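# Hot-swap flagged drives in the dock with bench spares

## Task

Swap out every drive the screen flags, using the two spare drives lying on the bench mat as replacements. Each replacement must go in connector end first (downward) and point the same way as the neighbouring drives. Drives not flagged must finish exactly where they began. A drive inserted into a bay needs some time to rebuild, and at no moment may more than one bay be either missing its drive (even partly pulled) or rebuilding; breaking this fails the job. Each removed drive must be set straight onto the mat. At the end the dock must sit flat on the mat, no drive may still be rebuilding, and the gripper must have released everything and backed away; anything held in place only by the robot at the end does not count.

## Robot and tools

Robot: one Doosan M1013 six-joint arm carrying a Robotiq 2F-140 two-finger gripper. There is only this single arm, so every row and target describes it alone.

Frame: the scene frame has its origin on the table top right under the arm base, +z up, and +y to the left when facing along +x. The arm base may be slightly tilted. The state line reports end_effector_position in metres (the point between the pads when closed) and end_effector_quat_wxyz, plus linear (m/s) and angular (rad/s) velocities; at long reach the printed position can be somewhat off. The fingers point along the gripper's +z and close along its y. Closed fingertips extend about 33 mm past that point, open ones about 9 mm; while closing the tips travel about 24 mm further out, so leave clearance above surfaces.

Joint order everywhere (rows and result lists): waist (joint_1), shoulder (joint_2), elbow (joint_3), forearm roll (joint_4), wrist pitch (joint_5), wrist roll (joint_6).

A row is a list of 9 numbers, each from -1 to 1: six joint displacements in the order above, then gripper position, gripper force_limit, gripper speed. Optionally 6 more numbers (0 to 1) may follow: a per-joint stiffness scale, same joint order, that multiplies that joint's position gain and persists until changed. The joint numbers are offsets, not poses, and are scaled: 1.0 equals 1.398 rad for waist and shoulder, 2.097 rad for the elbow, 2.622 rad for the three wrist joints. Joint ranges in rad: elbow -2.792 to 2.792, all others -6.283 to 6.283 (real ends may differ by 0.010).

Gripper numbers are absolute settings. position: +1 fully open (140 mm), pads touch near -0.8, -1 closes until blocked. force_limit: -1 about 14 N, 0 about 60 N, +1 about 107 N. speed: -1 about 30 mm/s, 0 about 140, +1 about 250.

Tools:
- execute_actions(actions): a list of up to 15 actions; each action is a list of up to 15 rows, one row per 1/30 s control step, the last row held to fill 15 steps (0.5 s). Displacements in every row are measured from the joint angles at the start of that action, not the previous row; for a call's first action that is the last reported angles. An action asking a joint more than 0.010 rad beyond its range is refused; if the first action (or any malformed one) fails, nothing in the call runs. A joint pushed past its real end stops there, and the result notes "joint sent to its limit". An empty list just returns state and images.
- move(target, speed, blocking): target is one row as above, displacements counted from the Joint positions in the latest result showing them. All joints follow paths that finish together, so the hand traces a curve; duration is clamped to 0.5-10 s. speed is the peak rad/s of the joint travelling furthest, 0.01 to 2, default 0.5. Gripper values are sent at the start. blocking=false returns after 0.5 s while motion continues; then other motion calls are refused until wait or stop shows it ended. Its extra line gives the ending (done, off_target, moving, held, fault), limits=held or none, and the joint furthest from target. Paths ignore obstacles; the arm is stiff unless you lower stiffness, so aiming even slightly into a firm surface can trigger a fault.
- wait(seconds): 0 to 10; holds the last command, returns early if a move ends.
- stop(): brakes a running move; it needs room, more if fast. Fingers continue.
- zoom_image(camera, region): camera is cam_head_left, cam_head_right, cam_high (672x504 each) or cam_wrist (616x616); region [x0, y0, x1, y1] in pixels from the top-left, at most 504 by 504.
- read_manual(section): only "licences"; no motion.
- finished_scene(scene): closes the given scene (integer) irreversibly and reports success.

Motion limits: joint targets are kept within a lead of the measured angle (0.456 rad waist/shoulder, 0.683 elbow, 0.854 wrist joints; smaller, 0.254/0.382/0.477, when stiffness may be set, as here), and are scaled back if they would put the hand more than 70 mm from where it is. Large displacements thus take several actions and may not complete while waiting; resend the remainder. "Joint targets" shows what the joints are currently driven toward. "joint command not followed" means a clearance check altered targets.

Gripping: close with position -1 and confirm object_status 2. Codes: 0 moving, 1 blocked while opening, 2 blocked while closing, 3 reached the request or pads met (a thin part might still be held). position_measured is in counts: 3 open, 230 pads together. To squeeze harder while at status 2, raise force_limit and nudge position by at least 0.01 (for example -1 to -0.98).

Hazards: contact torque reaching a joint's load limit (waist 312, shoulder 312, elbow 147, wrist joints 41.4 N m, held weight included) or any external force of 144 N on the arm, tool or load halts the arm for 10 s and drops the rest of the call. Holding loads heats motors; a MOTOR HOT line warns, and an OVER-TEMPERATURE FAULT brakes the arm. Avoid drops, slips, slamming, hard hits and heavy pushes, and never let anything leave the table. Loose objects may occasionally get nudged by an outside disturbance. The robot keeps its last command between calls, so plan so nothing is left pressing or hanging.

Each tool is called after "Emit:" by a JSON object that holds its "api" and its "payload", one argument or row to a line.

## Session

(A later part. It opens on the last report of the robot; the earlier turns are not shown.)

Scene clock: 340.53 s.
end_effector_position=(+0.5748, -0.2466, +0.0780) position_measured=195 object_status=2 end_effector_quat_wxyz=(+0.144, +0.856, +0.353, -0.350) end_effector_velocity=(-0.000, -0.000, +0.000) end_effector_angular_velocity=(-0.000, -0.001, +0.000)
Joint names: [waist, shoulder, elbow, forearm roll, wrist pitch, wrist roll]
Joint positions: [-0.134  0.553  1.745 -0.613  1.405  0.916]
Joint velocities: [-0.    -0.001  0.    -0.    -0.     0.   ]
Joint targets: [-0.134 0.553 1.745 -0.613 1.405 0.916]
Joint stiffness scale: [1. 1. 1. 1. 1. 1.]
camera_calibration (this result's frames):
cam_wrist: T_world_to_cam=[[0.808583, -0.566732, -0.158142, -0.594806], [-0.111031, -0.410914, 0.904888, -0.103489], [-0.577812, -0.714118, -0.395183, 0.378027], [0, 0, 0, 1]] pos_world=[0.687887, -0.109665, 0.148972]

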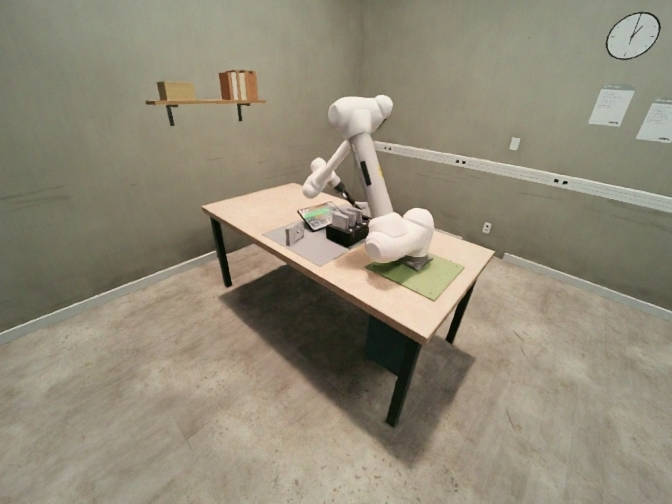

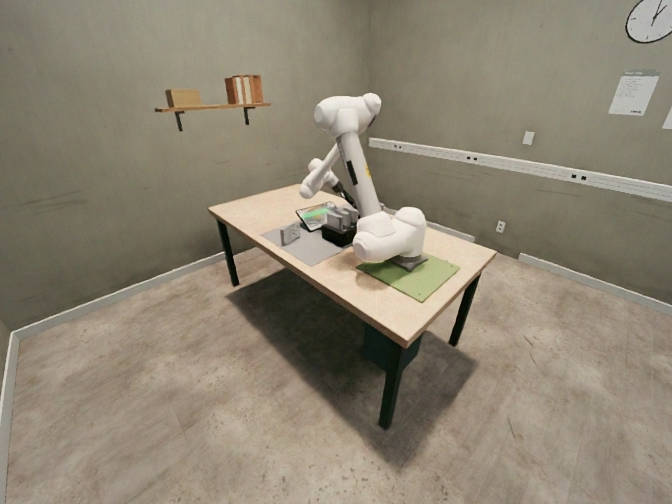

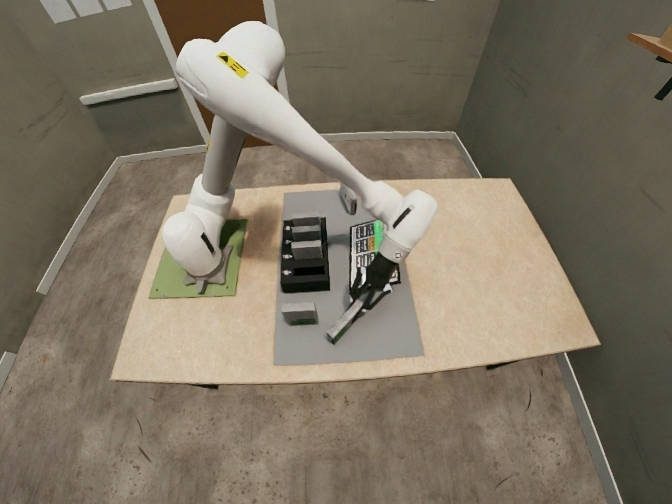

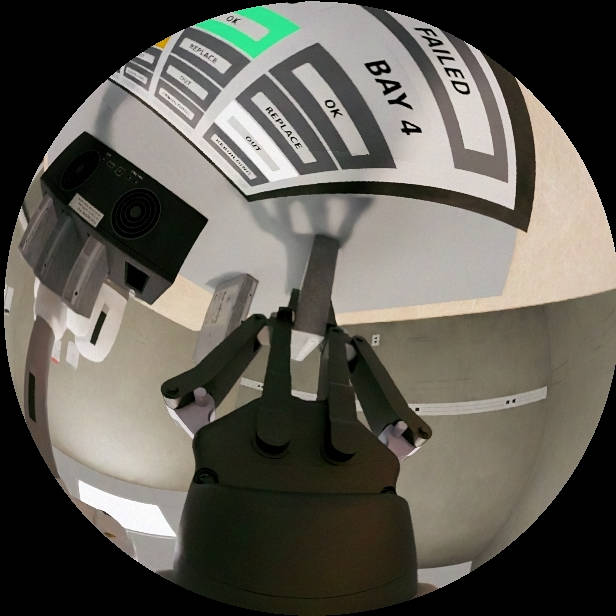

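Emit:
{"api": "move", "payload": {
  "target": [0, -0.13, -0.049, 0.007, 0.089, -0.0626, -1, 0.6, 0],
  "speed": 0.3
}}

Scene clock: 363.20 s.
end_effector_position=(+0.5617, -0.2430, +0.2553) position_measured=195 object_status=2 end_effector_quat_wxyz=(+0.141, +0.857, +0.351, -0.350) end_effector_velocity=(-0.001, +0.000, -0.000) end_effector_angular_velocity=(+0.001, +0.005, -0.000)
Joint names: [waist, shoulder, elbow, forearm roll, wrist pitch, wrist roll]
Joint positions: [-0.134  0.375  1.645 -0.597  1.636  0.761]
Joint velocities: [ 0.     0.001 -0.     0.     0.003 -0.002]
Joint targets: [-0.134 0.371 1.642 -0.594 1.638 0.752]
Joint stiffness scale: [1. 1. 1. 1. 1. 1.]
move: done; limits=none; farthest joint: the wrist roll, 0.009 radians from its target (0.164 radians at the start)
camera_calibration (this result's frames):
cam_wrist: T_world_to_cam=[[0.804842, -0.571479, -0.160131, -0.552655], [-0.114447, -0.414196, 0.902964, -0.262306], [-0.58235, -0.708416, -0.398766, 0.447994], [0, 0, 0, 1]] pos_world=[0.67567, -0.10711, 0.327]

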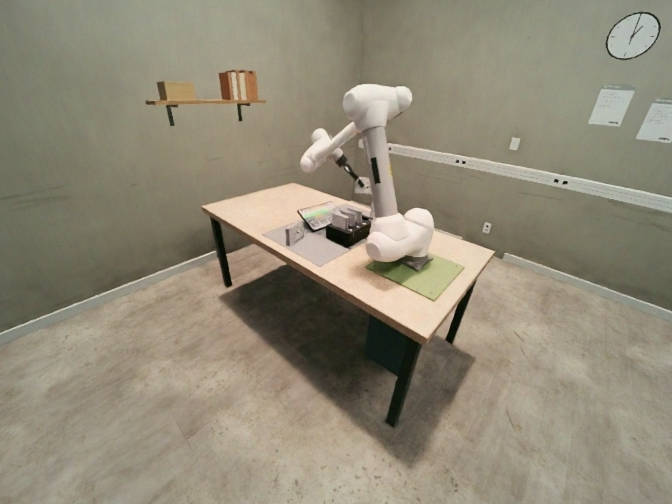

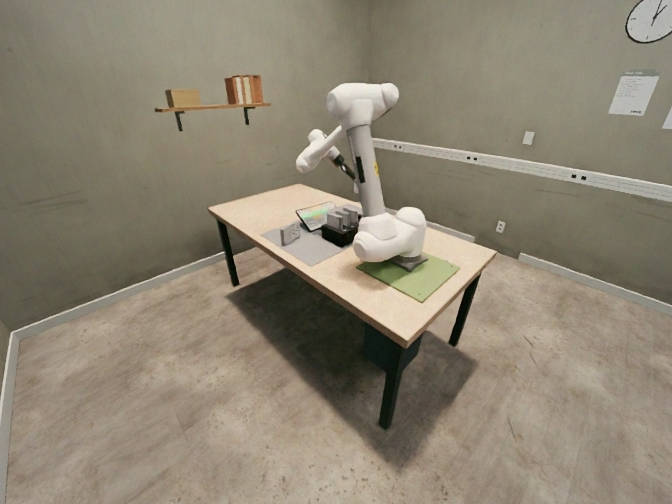

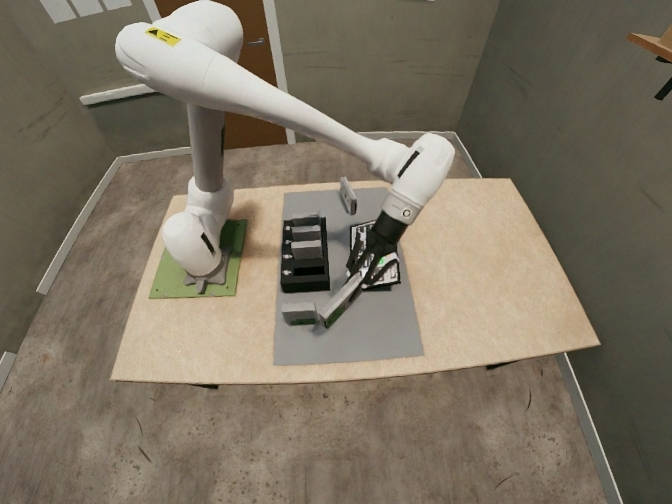

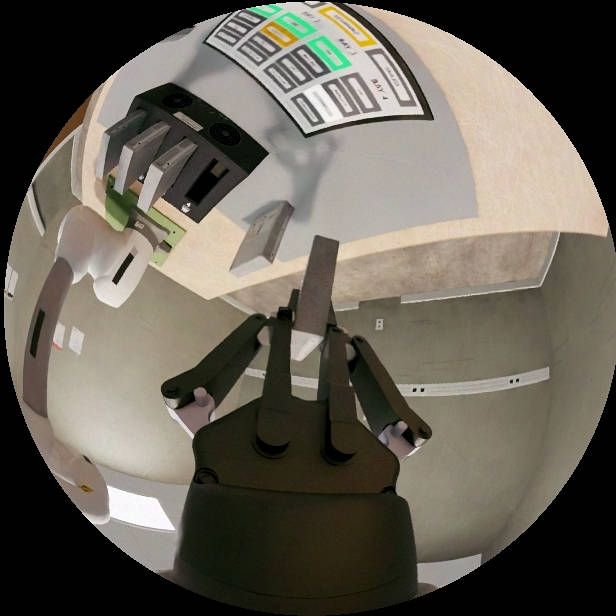

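Emit:
{"api": "move", "payload": {
  "target": [-0.384, -0.7117, 0.2283, 0.4866, -0.3157, -0.0888, -1, 0.6, 0],
  "speed": 0.7
}}

Emit:
{"api": "move", "payload": {
  "target": [0, 0, 0.143, 0, 0, 0, -1, 0.6, 0],
  "speed": 0.4
}}

Scene clock: 380.57 s.
end_effector_position=(+0.4588, -0.1386, +0.5298) position_measured=195 object_status=2 end_effector_quat_wxyz=(+0.083, +0.871, +0.037, +0.482) end_effector_velocity=(+0.000, -0.000, -0.000) end_effector_angular_velocity=(+0.002, -0.001, -0.001)
Joint names: [waist, shoulder, elbow, forearm roll, wrist pitch, wrist roll]
Joint positions: [-0.667 -0.616  2.121  0.675  0.811  0.537]
Joint velocities: [-0.001 -0.     0.001  0.002 -0.001 -0.   ]
Joint targets: [-0.671 -0.620 2.124 0.678 0.808 0.528]
Joint stiffness scale: [1. 1. 1. 1. 1. 1.]
move: done; limits=none; farthest joint: the wrist roll, 0.008 radians from its target (0.232 radians at the start)
camera_calibration (this result's frames):
cam_wrist: T_world_to_cam=[[0.101119, -0.920797, 0.376707, -0.376199], [-0.808229, -0.296825, -0.508587, 0.603704], [0.580121, -0.253038, -0.774229, 0.300215], [0, 0, 0, 1]] pos_world=[0.351811, -0.0912428, 0.681188]

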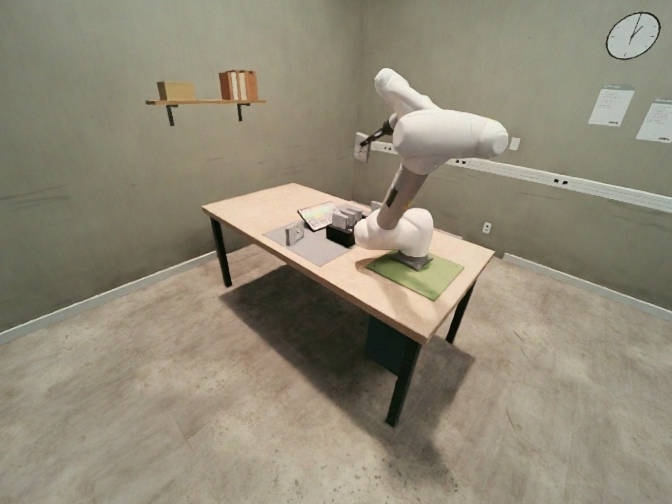

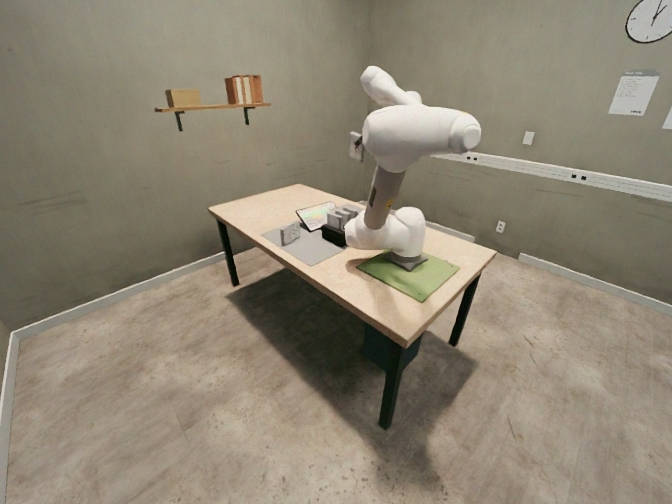

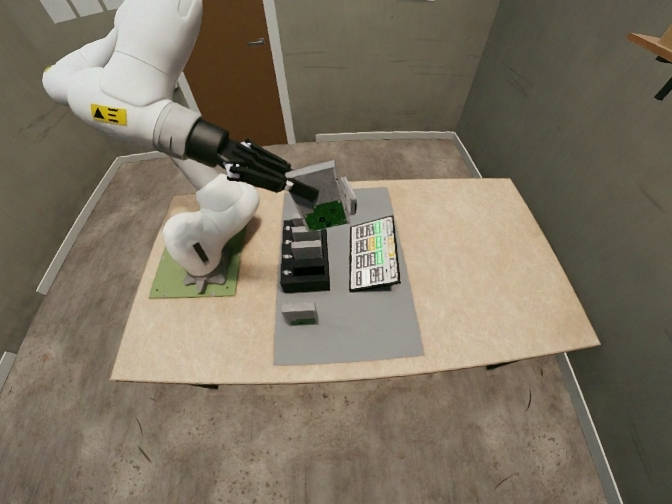

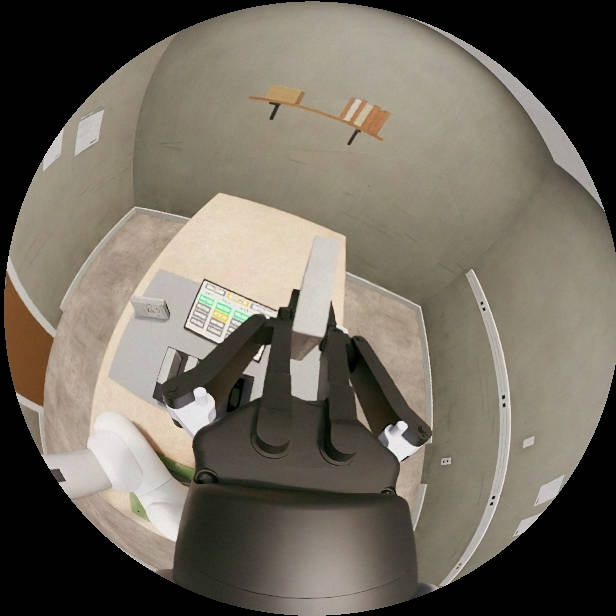

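Scene clock: 381.83 s.
end_effector_position=(+0.4008, -0.0905, +0.3023) position_measured=195 object_status=2 end_effector_quat_wxyz=(-0.004, +0.925, +0.001, +0.381) end_effector_velocity=(-0.000, +0.000, -0.000) end_effector_angular_velocity=(-0.000, -0.000, -0.000)
Joint names: [waist, shoulder, elbow, forearm roll, wrist pitch, wrist roll]
Joint positions: [-0.667 -0.616  2.418  0.675  0.811  0.537]
Joint velocities: [ 0.    -0.     0.001 -0.    -0.    -0.   ]
Joint targets: [-0.667 -0.616 2.421 0.675 0.811 0.537]
Joint stiffness scale: [1. 1. 1. 1. 1. 1.]
move: done; limits=none; farthest joint: the elbow, 0.003 radians from its target (0.300 radians at the start)
camera_calibration (this result's frames):
cam_wrist: T_world_to_cam=[[0.163913, -0.972396, 0.166071, -0.206548], [-0.908291, -0.214451, -0.359192, 0.457778], [0.384891, -0.0919645, -0.918369, 0.306292], [0, 0, 0, 1]] pos_world=[0.331763, -0.0745071, 0.480021]

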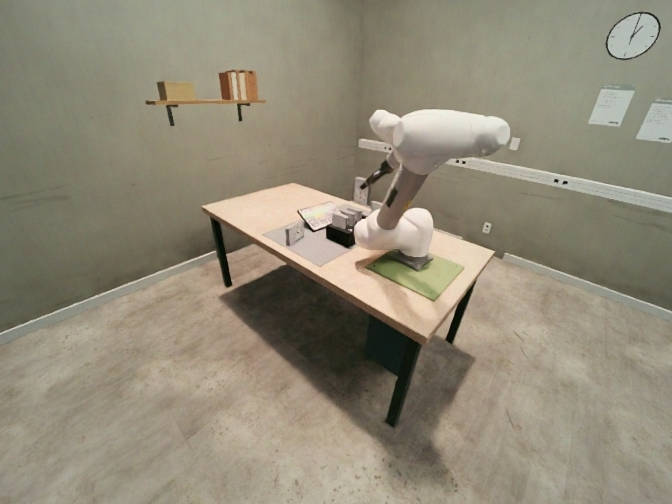

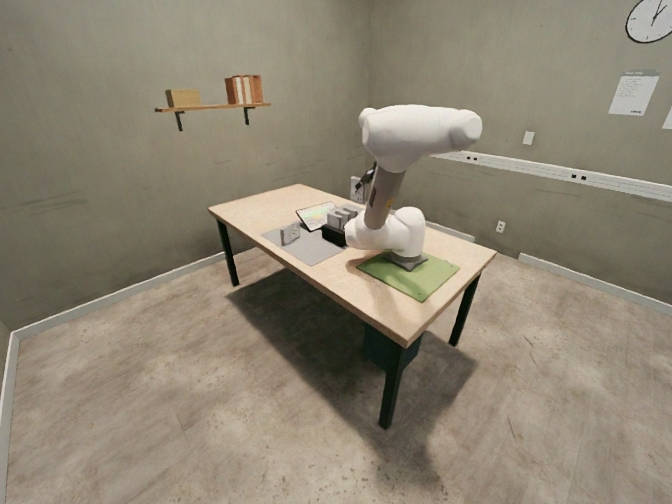

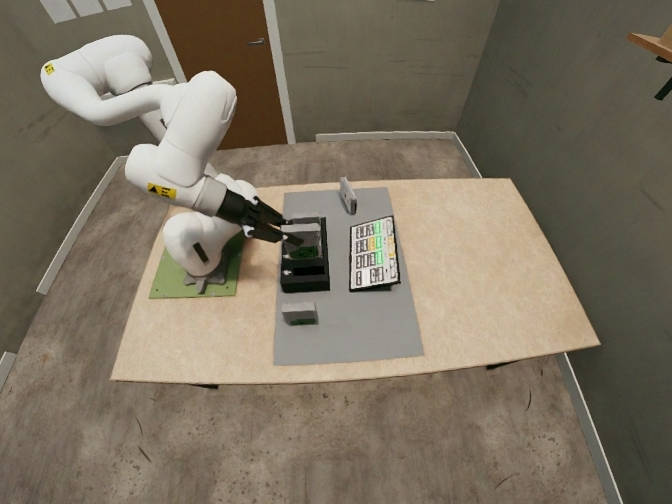

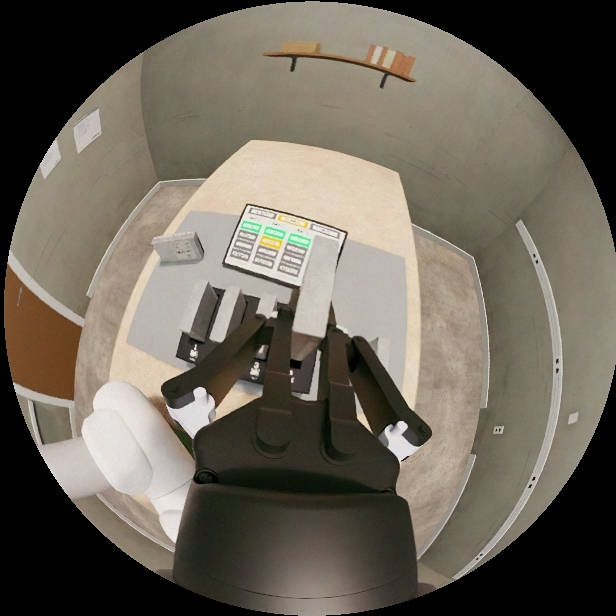

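Emit:
{"api": "move", "payload": {
  "target": [0, 0.0374, 0.0497, 0.0432, -0.0444, -0.0589, -1, 0.6, 0],
  "speed": 0.2
}}

Emit:
{"api": "zoom_image", "payload": {
  "camera": "cam_high",
  "region": [250, 200, 350, 300]
}}

Emit:
{"api": "zoom_image", "payload": {
  "camera": "cam_head_left",
  "region": [310, 160, 400, 250]
}}

Scene clock: 392.77 s.
end_effector_position=(+0.4012, -0.0905, +0.2401) position_measured=195 object_status=2 end_effector_quat_wxyz=(-0.004, +0.924, -0.001, +0.382) end_effector_velocity=(+0.000, -0.000, +0.001) end_effector_angular_velocity=(-0.001, -0.001, +0.000)
Joint names: [waist, shoulder, elbow, forearm roll, wrist pitch, wrist roll]
Joint positions: [-0.667 -0.568  2.519  0.786  0.697  0.391]
Joint velocities: [ 0.     0.    -0.001  0.002 -0.001 -0.002]
Joint targets: [-0.667 -0.564 2.522 0.789 0.694 0.382]
Joint stiffness scale: [1. 1. 1. 1. 1. 1.]
move: done; limits=none; farthest joint: the wrist roll, 0.008 radians from its target (0.154 radians at the start)
camera_calibration (this result's frames):
cam_wrist: T_world_to_cam=[[0.160796, -0.973073, 0.165147, -0.19485], [-0.907752, -0.211489, -0.362297, 0.436624], [0.387469, -0.0916566, -0.917315, 0.247683], [0, 0, 0, 1]] pos_world=[0.331707, -0.0745602, 0.41757]

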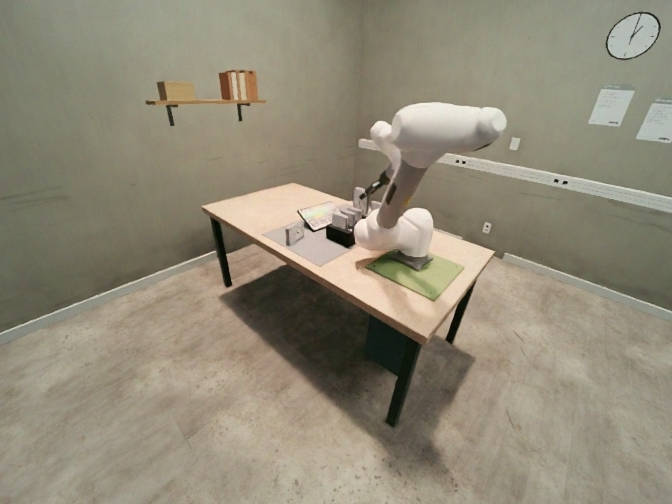

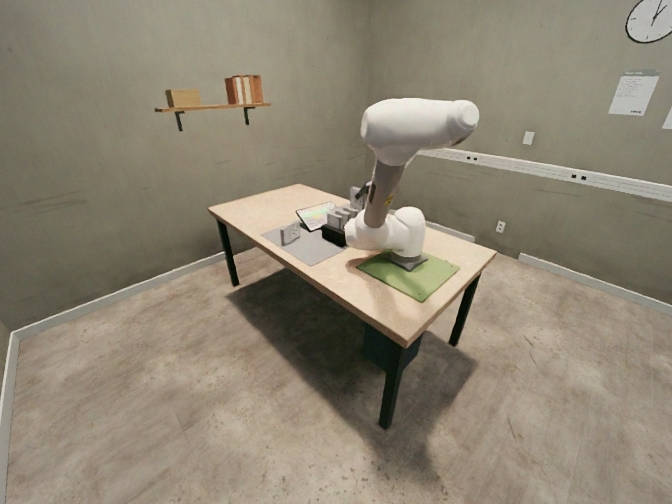

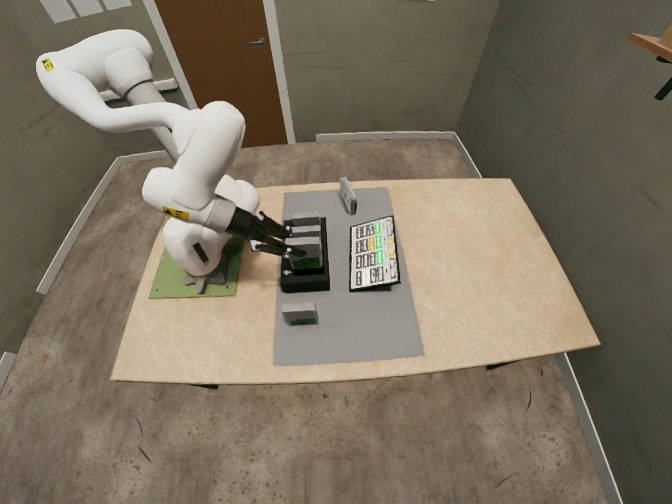

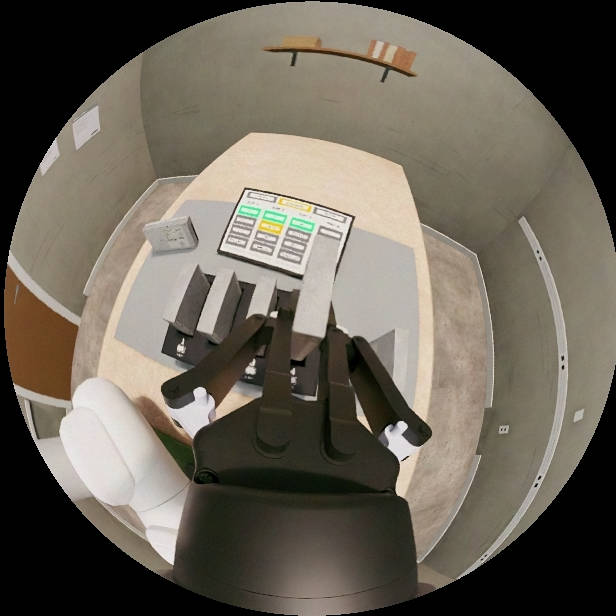

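Region (250, 200, 350, 300) of cam_high's 672x504 image, scaled by 5.040, with more detail than that image has.

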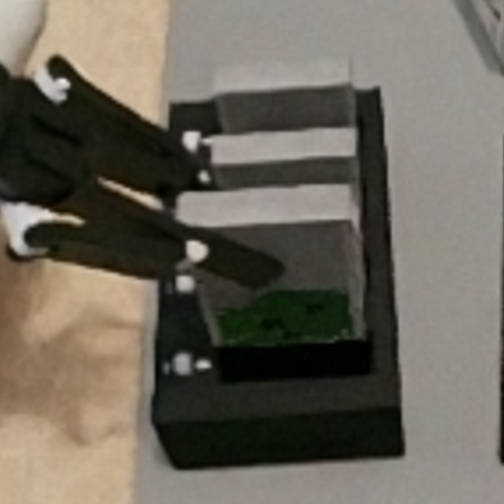

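Region (310, 160, 400, 250) of cam_head_left's 672x504 image, scaled by 5.600, with more detail than that image has.

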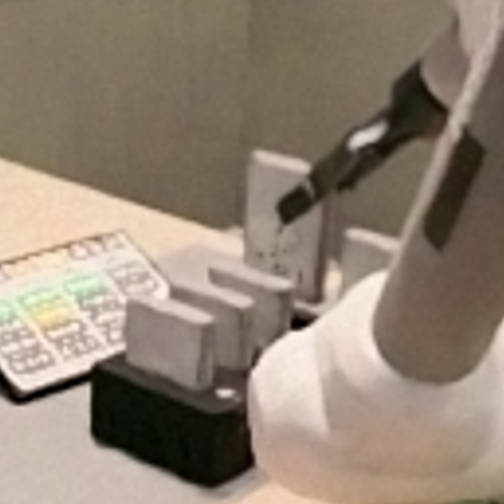

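Emit:
{"api": "move", "payload": {
  "target": [0.0097, 0.0537, 0.0343, 0.0558, -0.04, -0.0665, -1, 0.6, 0],
  "speed": 0.08
}}

Emit:
{"api": "zoom_image", "payload": {
  "camera": "cam_high",
  "region": [250, 200, 350, 300]
}}

Scene clock: 418.53 s.
end_effector_position=(+0.4108, -0.0946, +0.2021) position_measured=195 object_status=2 end_effector_quat_wxyz=(-0.002, +0.920, -0.004, +0.391) end_effector_velocity=(+0.000, +0.000, +0.000) end_effector_angular_velocity=(-0.001, -0.001, +0.001)
Joint names: [waist, shoulder, elbow, forearm roll, wrist pitch, wrist roll]
Joint positions: [-0.658 -0.501  2.578  0.936  0.595  0.225]
Joint velocities: [ 0.     0.     0.     0.001 -0.    -0.003]
Joint targets: [-0.654 -0.493 2.591 0.932 0.592 0.217]
Joint stiffness scale: [1. 1. 1. 1. 1. 1.]
move: off_target; limits=none; farthest joint: the elbow, 0.013 radians from its target (0.072 radians at the start)
camera_calibration (this result's frames):
cam_wrist: T_world_to_cam=[[0.149447, -0.974185, 0.169203, -0.19035], [-0.902536, -0.204294, -0.379069, 0.432634], [0.40385, -0.0960611, -0.909768, 0.200077], [0, 0, 0, 1]] pos_world=[0.338114, -0.0778322, 0.378229]

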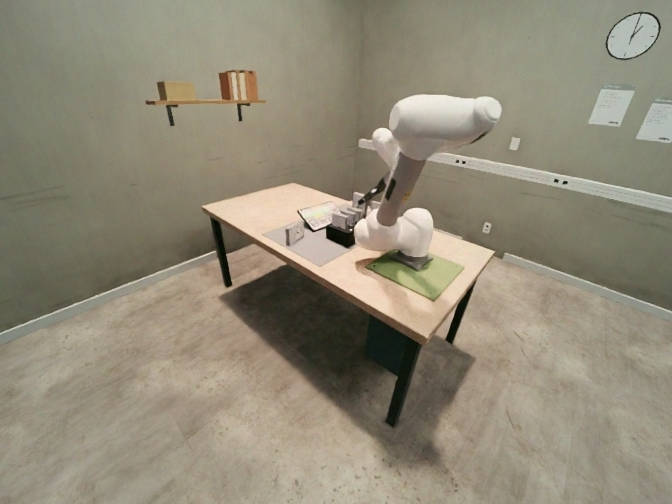

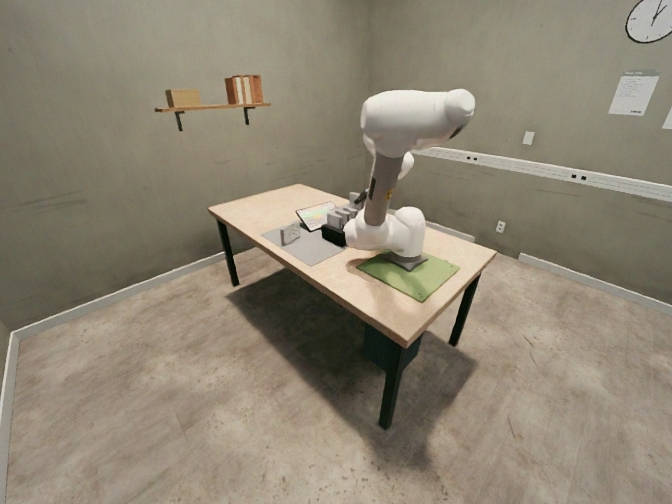

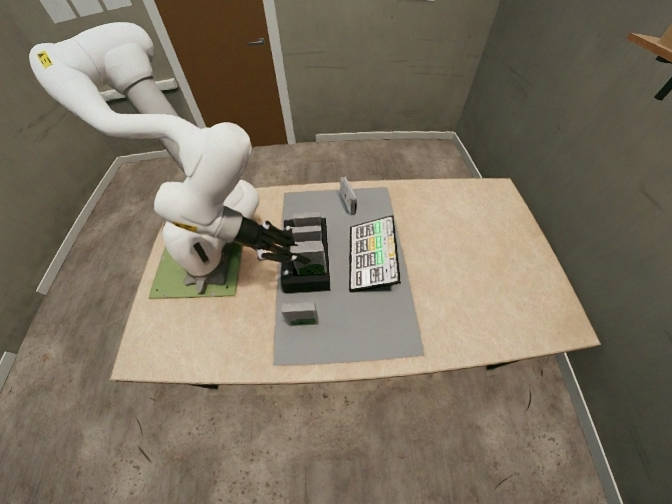

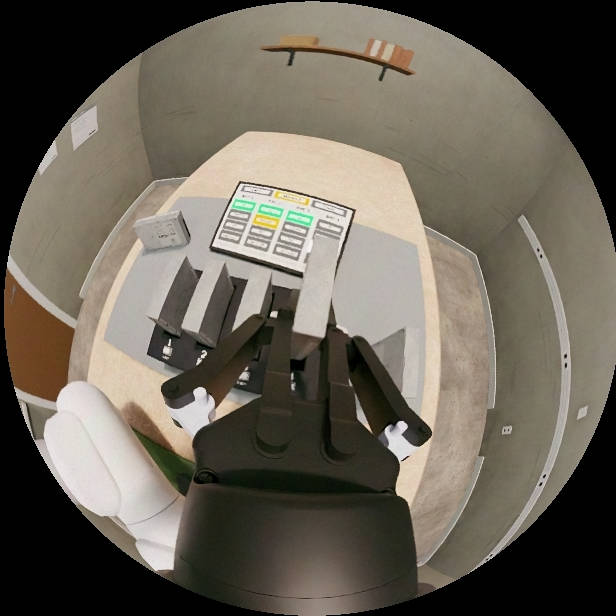

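Region (250, 200, 350, 300) of cam_high's 672x504 image, scaled by 5.040, with more detail than that image has.

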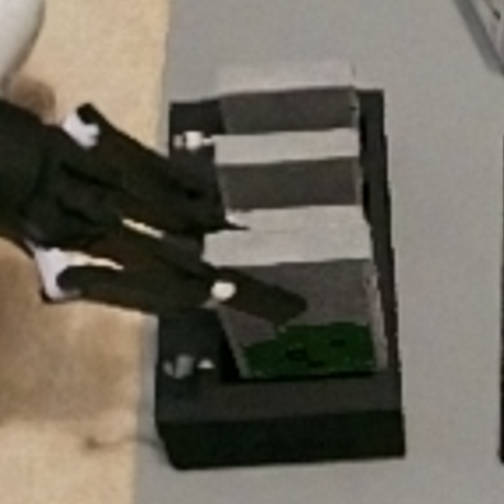

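Emit:
{"api": "move", "payload": {
  "target": [-0.0064, -0.0358, -0.0172, -0.0436, 0.0284, 0.0458, -1, 0.6, 0],
  "speed": 0.12
}}

Emit:
{"api": "zoom_image", "payload": {
  "camera": "cam_high",
  "region": [250, 200, 350, 300]
}}

Scene clock: 444.27 s.
end_effector_position=(+0.4016, -0.0883, +0.2223) position_measured=195 object_status=2 end_effector_quat_wxyz=(-0.005, +0.924, +0.003, +0.381) end_effector_velocity=(-0.000, +0.000, -0.000) end_effector_angular_velocity=(+0.002, +0.001, +0.000)
Joint names: [waist, shoulder, elbow, forearm roll, wrist pitch, wrist roll]
Joint positions: [-0.663 -0.547  2.545  0.825  0.667  0.337]
Joint velocities: [-0.    -0.001  0.    -0.002  0.002  0.002]
Joint targets: [-0.667 -0.551 2.542 0.822 0.670 0.345]
Joint stiffness scale: [1. 1. 1. 1. 1. 1.]
move: done; limits=none; farthest joint: the wrist roll, 0.008 radians from its target (0.120 radians at the start)
camera_calibration (this result's frames):
cam_wrist: T_world_to_cam=[[0.16929, -0.971659, 0.164984, -0.193064], [-0.906889, -0.219118, -0.359915, 0.429452], [0.385866, -0.0886926, -0.918282, 0.23257], [0, 0, 0, 1]] pos_world=[0.332409, -0.0728647, 0.399984]

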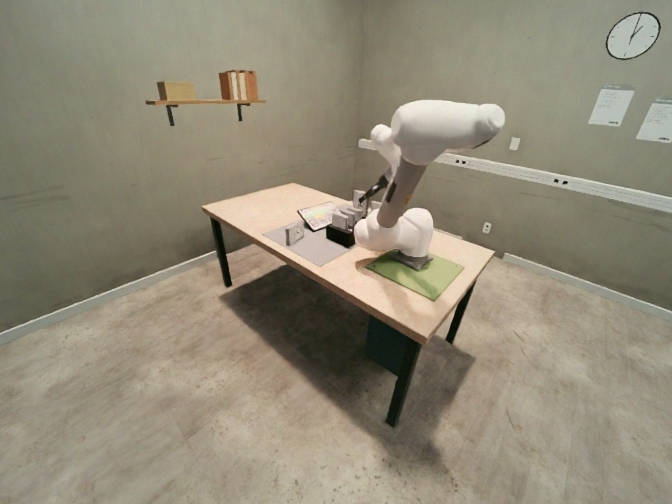

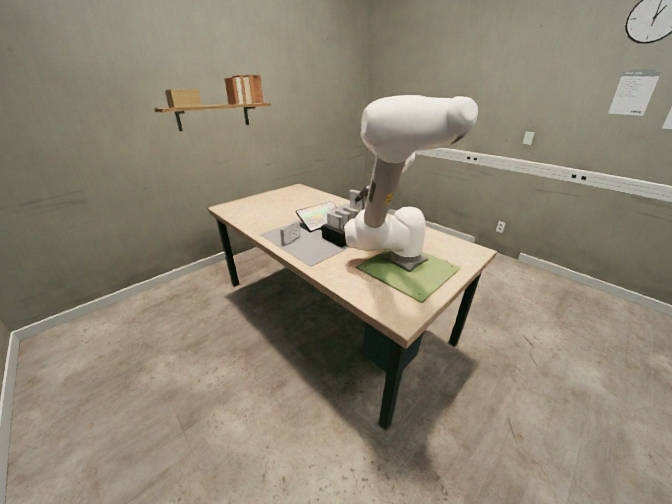

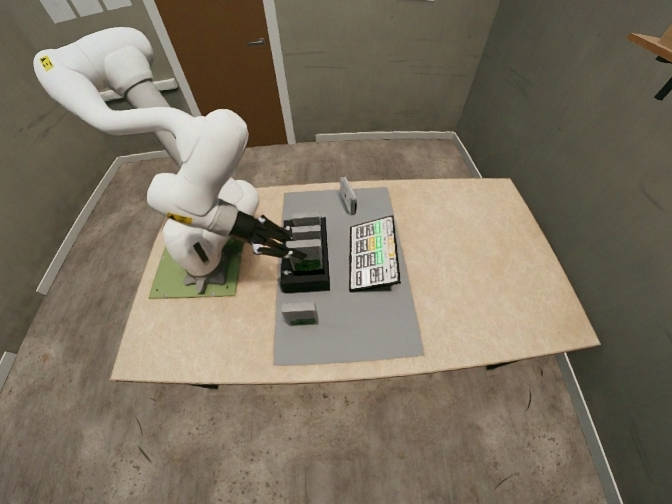

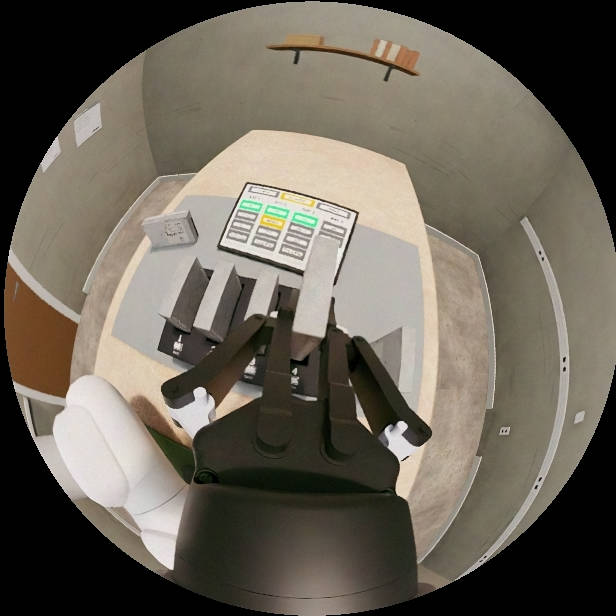

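Region (250, 200, 350, 300) of cam_high's 672x504 image, scaled by 5.040, with more detail than that image has.

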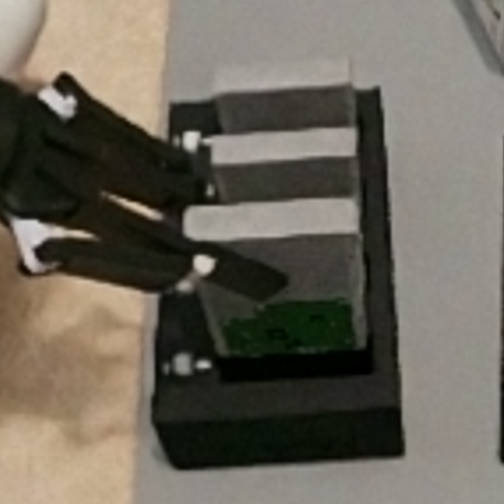

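Emit:
{"api": "move", "payload": {
  "target": [-0.0086, 0.0296, 0.0215, 0.0343, -0.0212, -0.0426, -1, 0.6, 0],
  "speed": 0.06
}}

Emit:
{"api": "zoom_image", "payload": {
  "camera": "cam_high",
  "region": [250, 200, 350, 300]
}}

Scene clock: 455.20 s.
end_effector_position=(+0.4061, -0.0926, +0.2038) position_measured=195 object_status=2 end_effector_quat_wxyz=(-0.004, +0.921, -0.003, +0.389) end_effector_velocity=(-0.000, +0.000, -0.001) end_effector_angular_velocity=(+0.001, +0.001, +0.001)
Joint names: [waist, shoulder, elbow, forearm roll, wrist pitch, wrist roll]
Joint positions: [-0.67  -0.513  2.577  0.919  0.619  0.235]
Joint velocities: [-0.     0.001  0.     0.001  0.    -0.002]
Joint targets: [-0.675 -0.505 2.590 0.914 0.612 0.225]
Joint stiffness scale: [1. 1. 1. 1. 1. 1.]
move: off_target; limits=none; farthest joint: the elbow, 0.013 radians from its target (0.045 radians at the start)
camera_calibration (this result's frames):
cam_wrist: T_world_to_cam=[[0.155436, -0.973947, 0.165129, -0.189589], [-0.903101, -0.207842, -0.37578, 0.428678], [0.40031, -0.0907186, -0.911878, 0.2061], [0, 0, 0, 1]] pos_world=[0.334104, -0.0768555, 0.380334]

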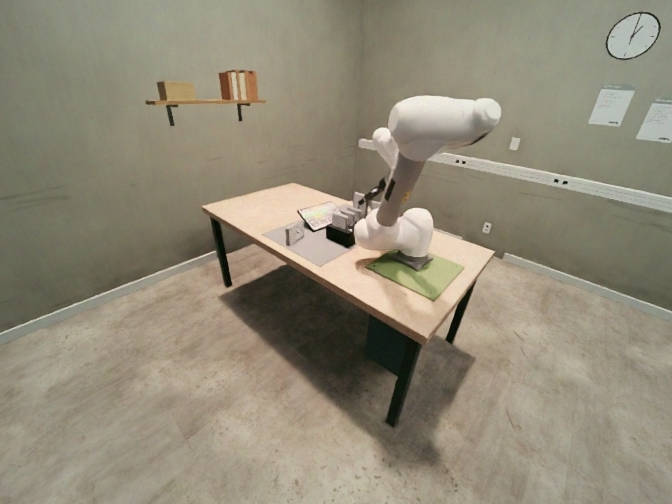

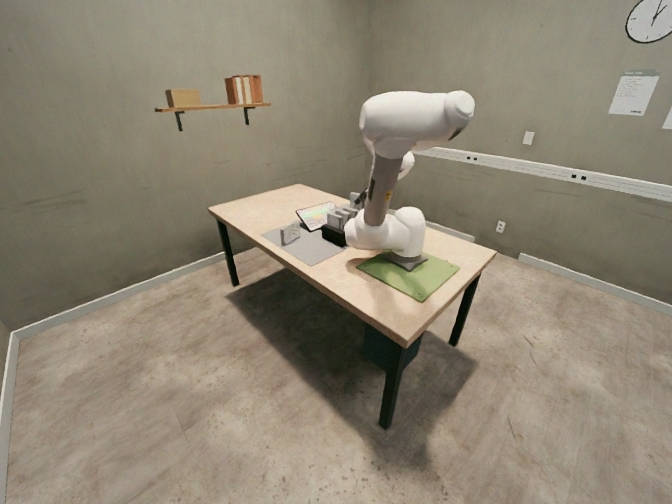

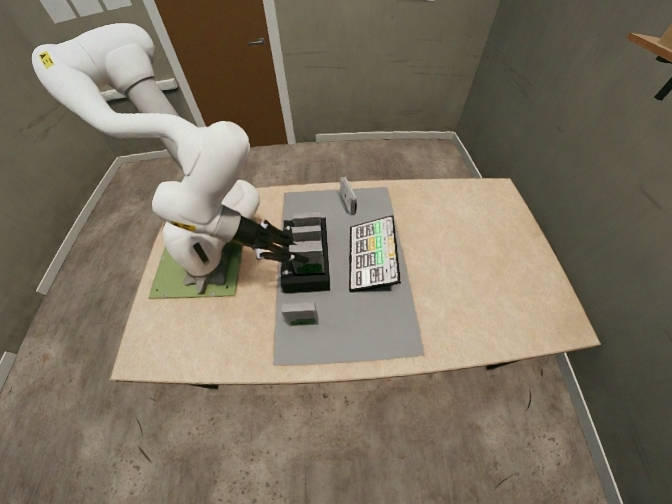

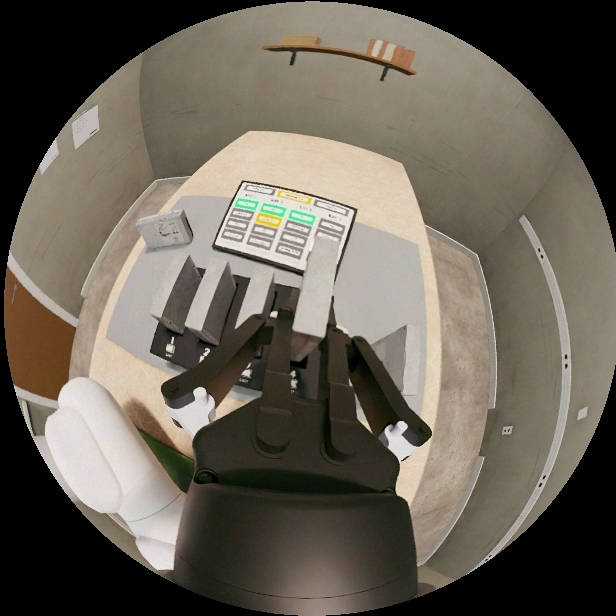

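Region (250, 200, 350, 300) of cam_high's 672x504 image, scaled by 5.040, with more detail than that image has.

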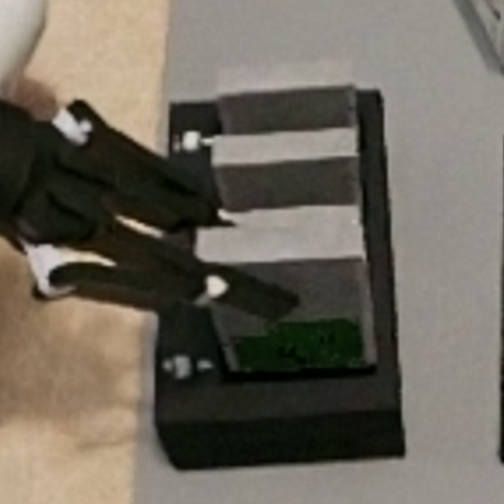

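Emit:
{"api": "move", "payload": {
  "target": [-0.010, -0.004, -0.002, 0, 0, 0, -1, 0.6, 0],
  "speed": 0.05
}}

Emit:
{"api": "zoom_image", "payload": {
  "camera": "cam_high",
  "region": [250, 200, 350, 300]
}}

Scene clock: 465.73 s.
end_effector_position=(+0.4056, -0.0959, +0.2052) position_measured=195 object_status=2 end_effector_quat_wxyz=(-0.003, +0.921, -0.006, +0.390) end_effector_velocity=(-0.000, -0.000, +0.000) end_effector_angular_velocity=(-0.000, -0.000, -0.001)
Joint names: [waist, shoulder, elbow, forearm roll, wrist pitch, wrist roll]
Joint positions: [-0.68  -0.515  2.576  0.919  0.623  0.235]
Joint velocities: [-0.002 -0.    -0.    -0.     0.001 -0.001]
Joint targets: [-0.684 -0.519 2.573 0.919 0.619 0.235]
Joint stiffness scale: [1. 1. 1. 1. 1. 1.]
move: done; limits=none; farthest joint: the waist, 0.004 radians from its target (0.014 radians at the start)
camera_calibration (this result's frames):
cam_wrist: T_world_to_cam=[[0.147688, -0.975196, 0.164865, -0.189861], [-0.904, -0.200723, -0.377485, 0.429407], [0.401214, -0.0932881, -0.911221, 0.206532], [0, 0, 0, 1]] pos_world=[0.33336, -0.079693, 0.381592]

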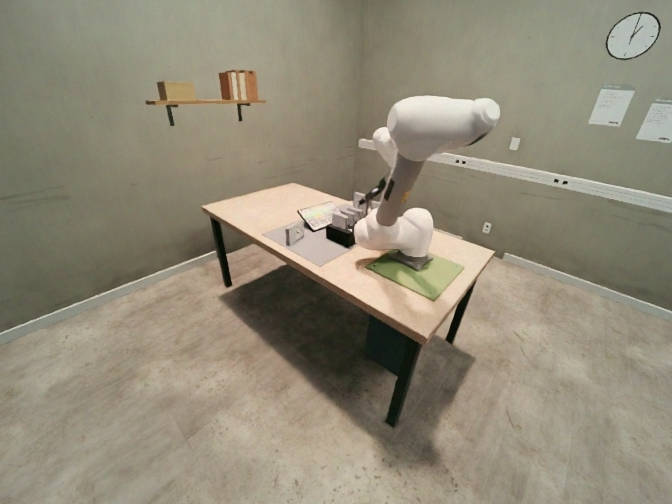

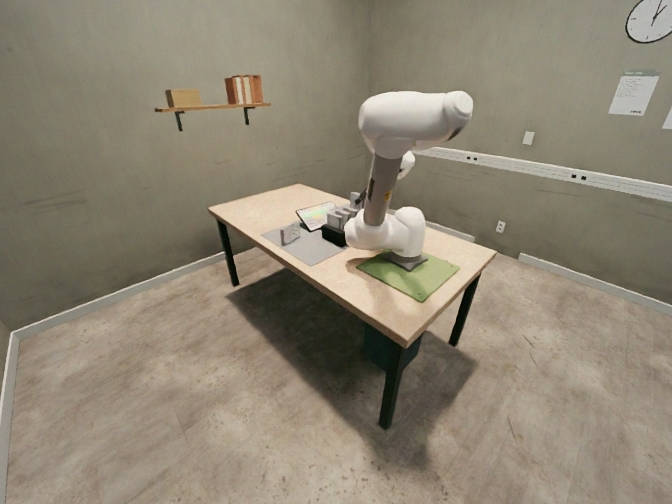

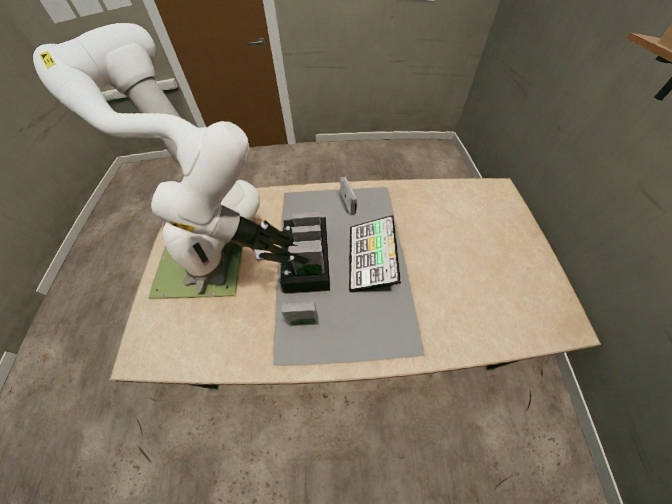

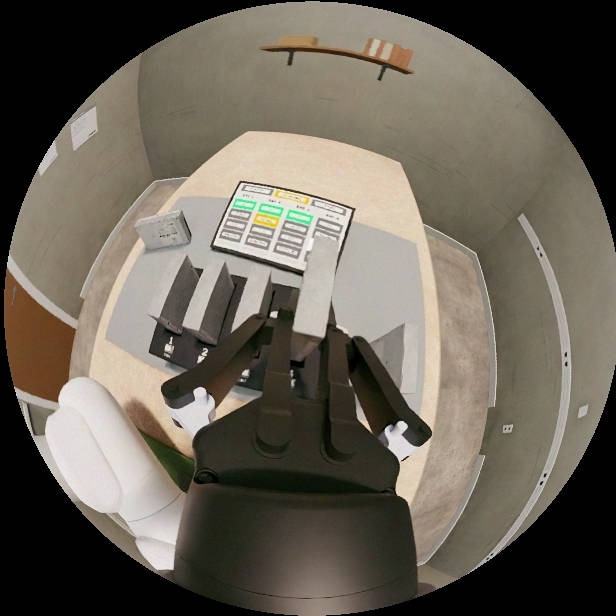

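Region (250, 200, 350, 300) of cam_high's 672x504 image, scaled by 5.040, with more detail than that image has.

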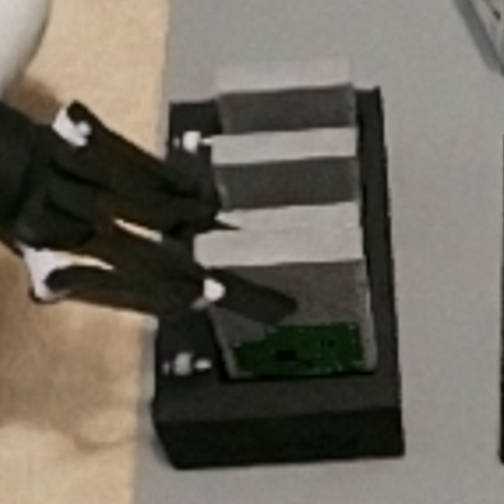

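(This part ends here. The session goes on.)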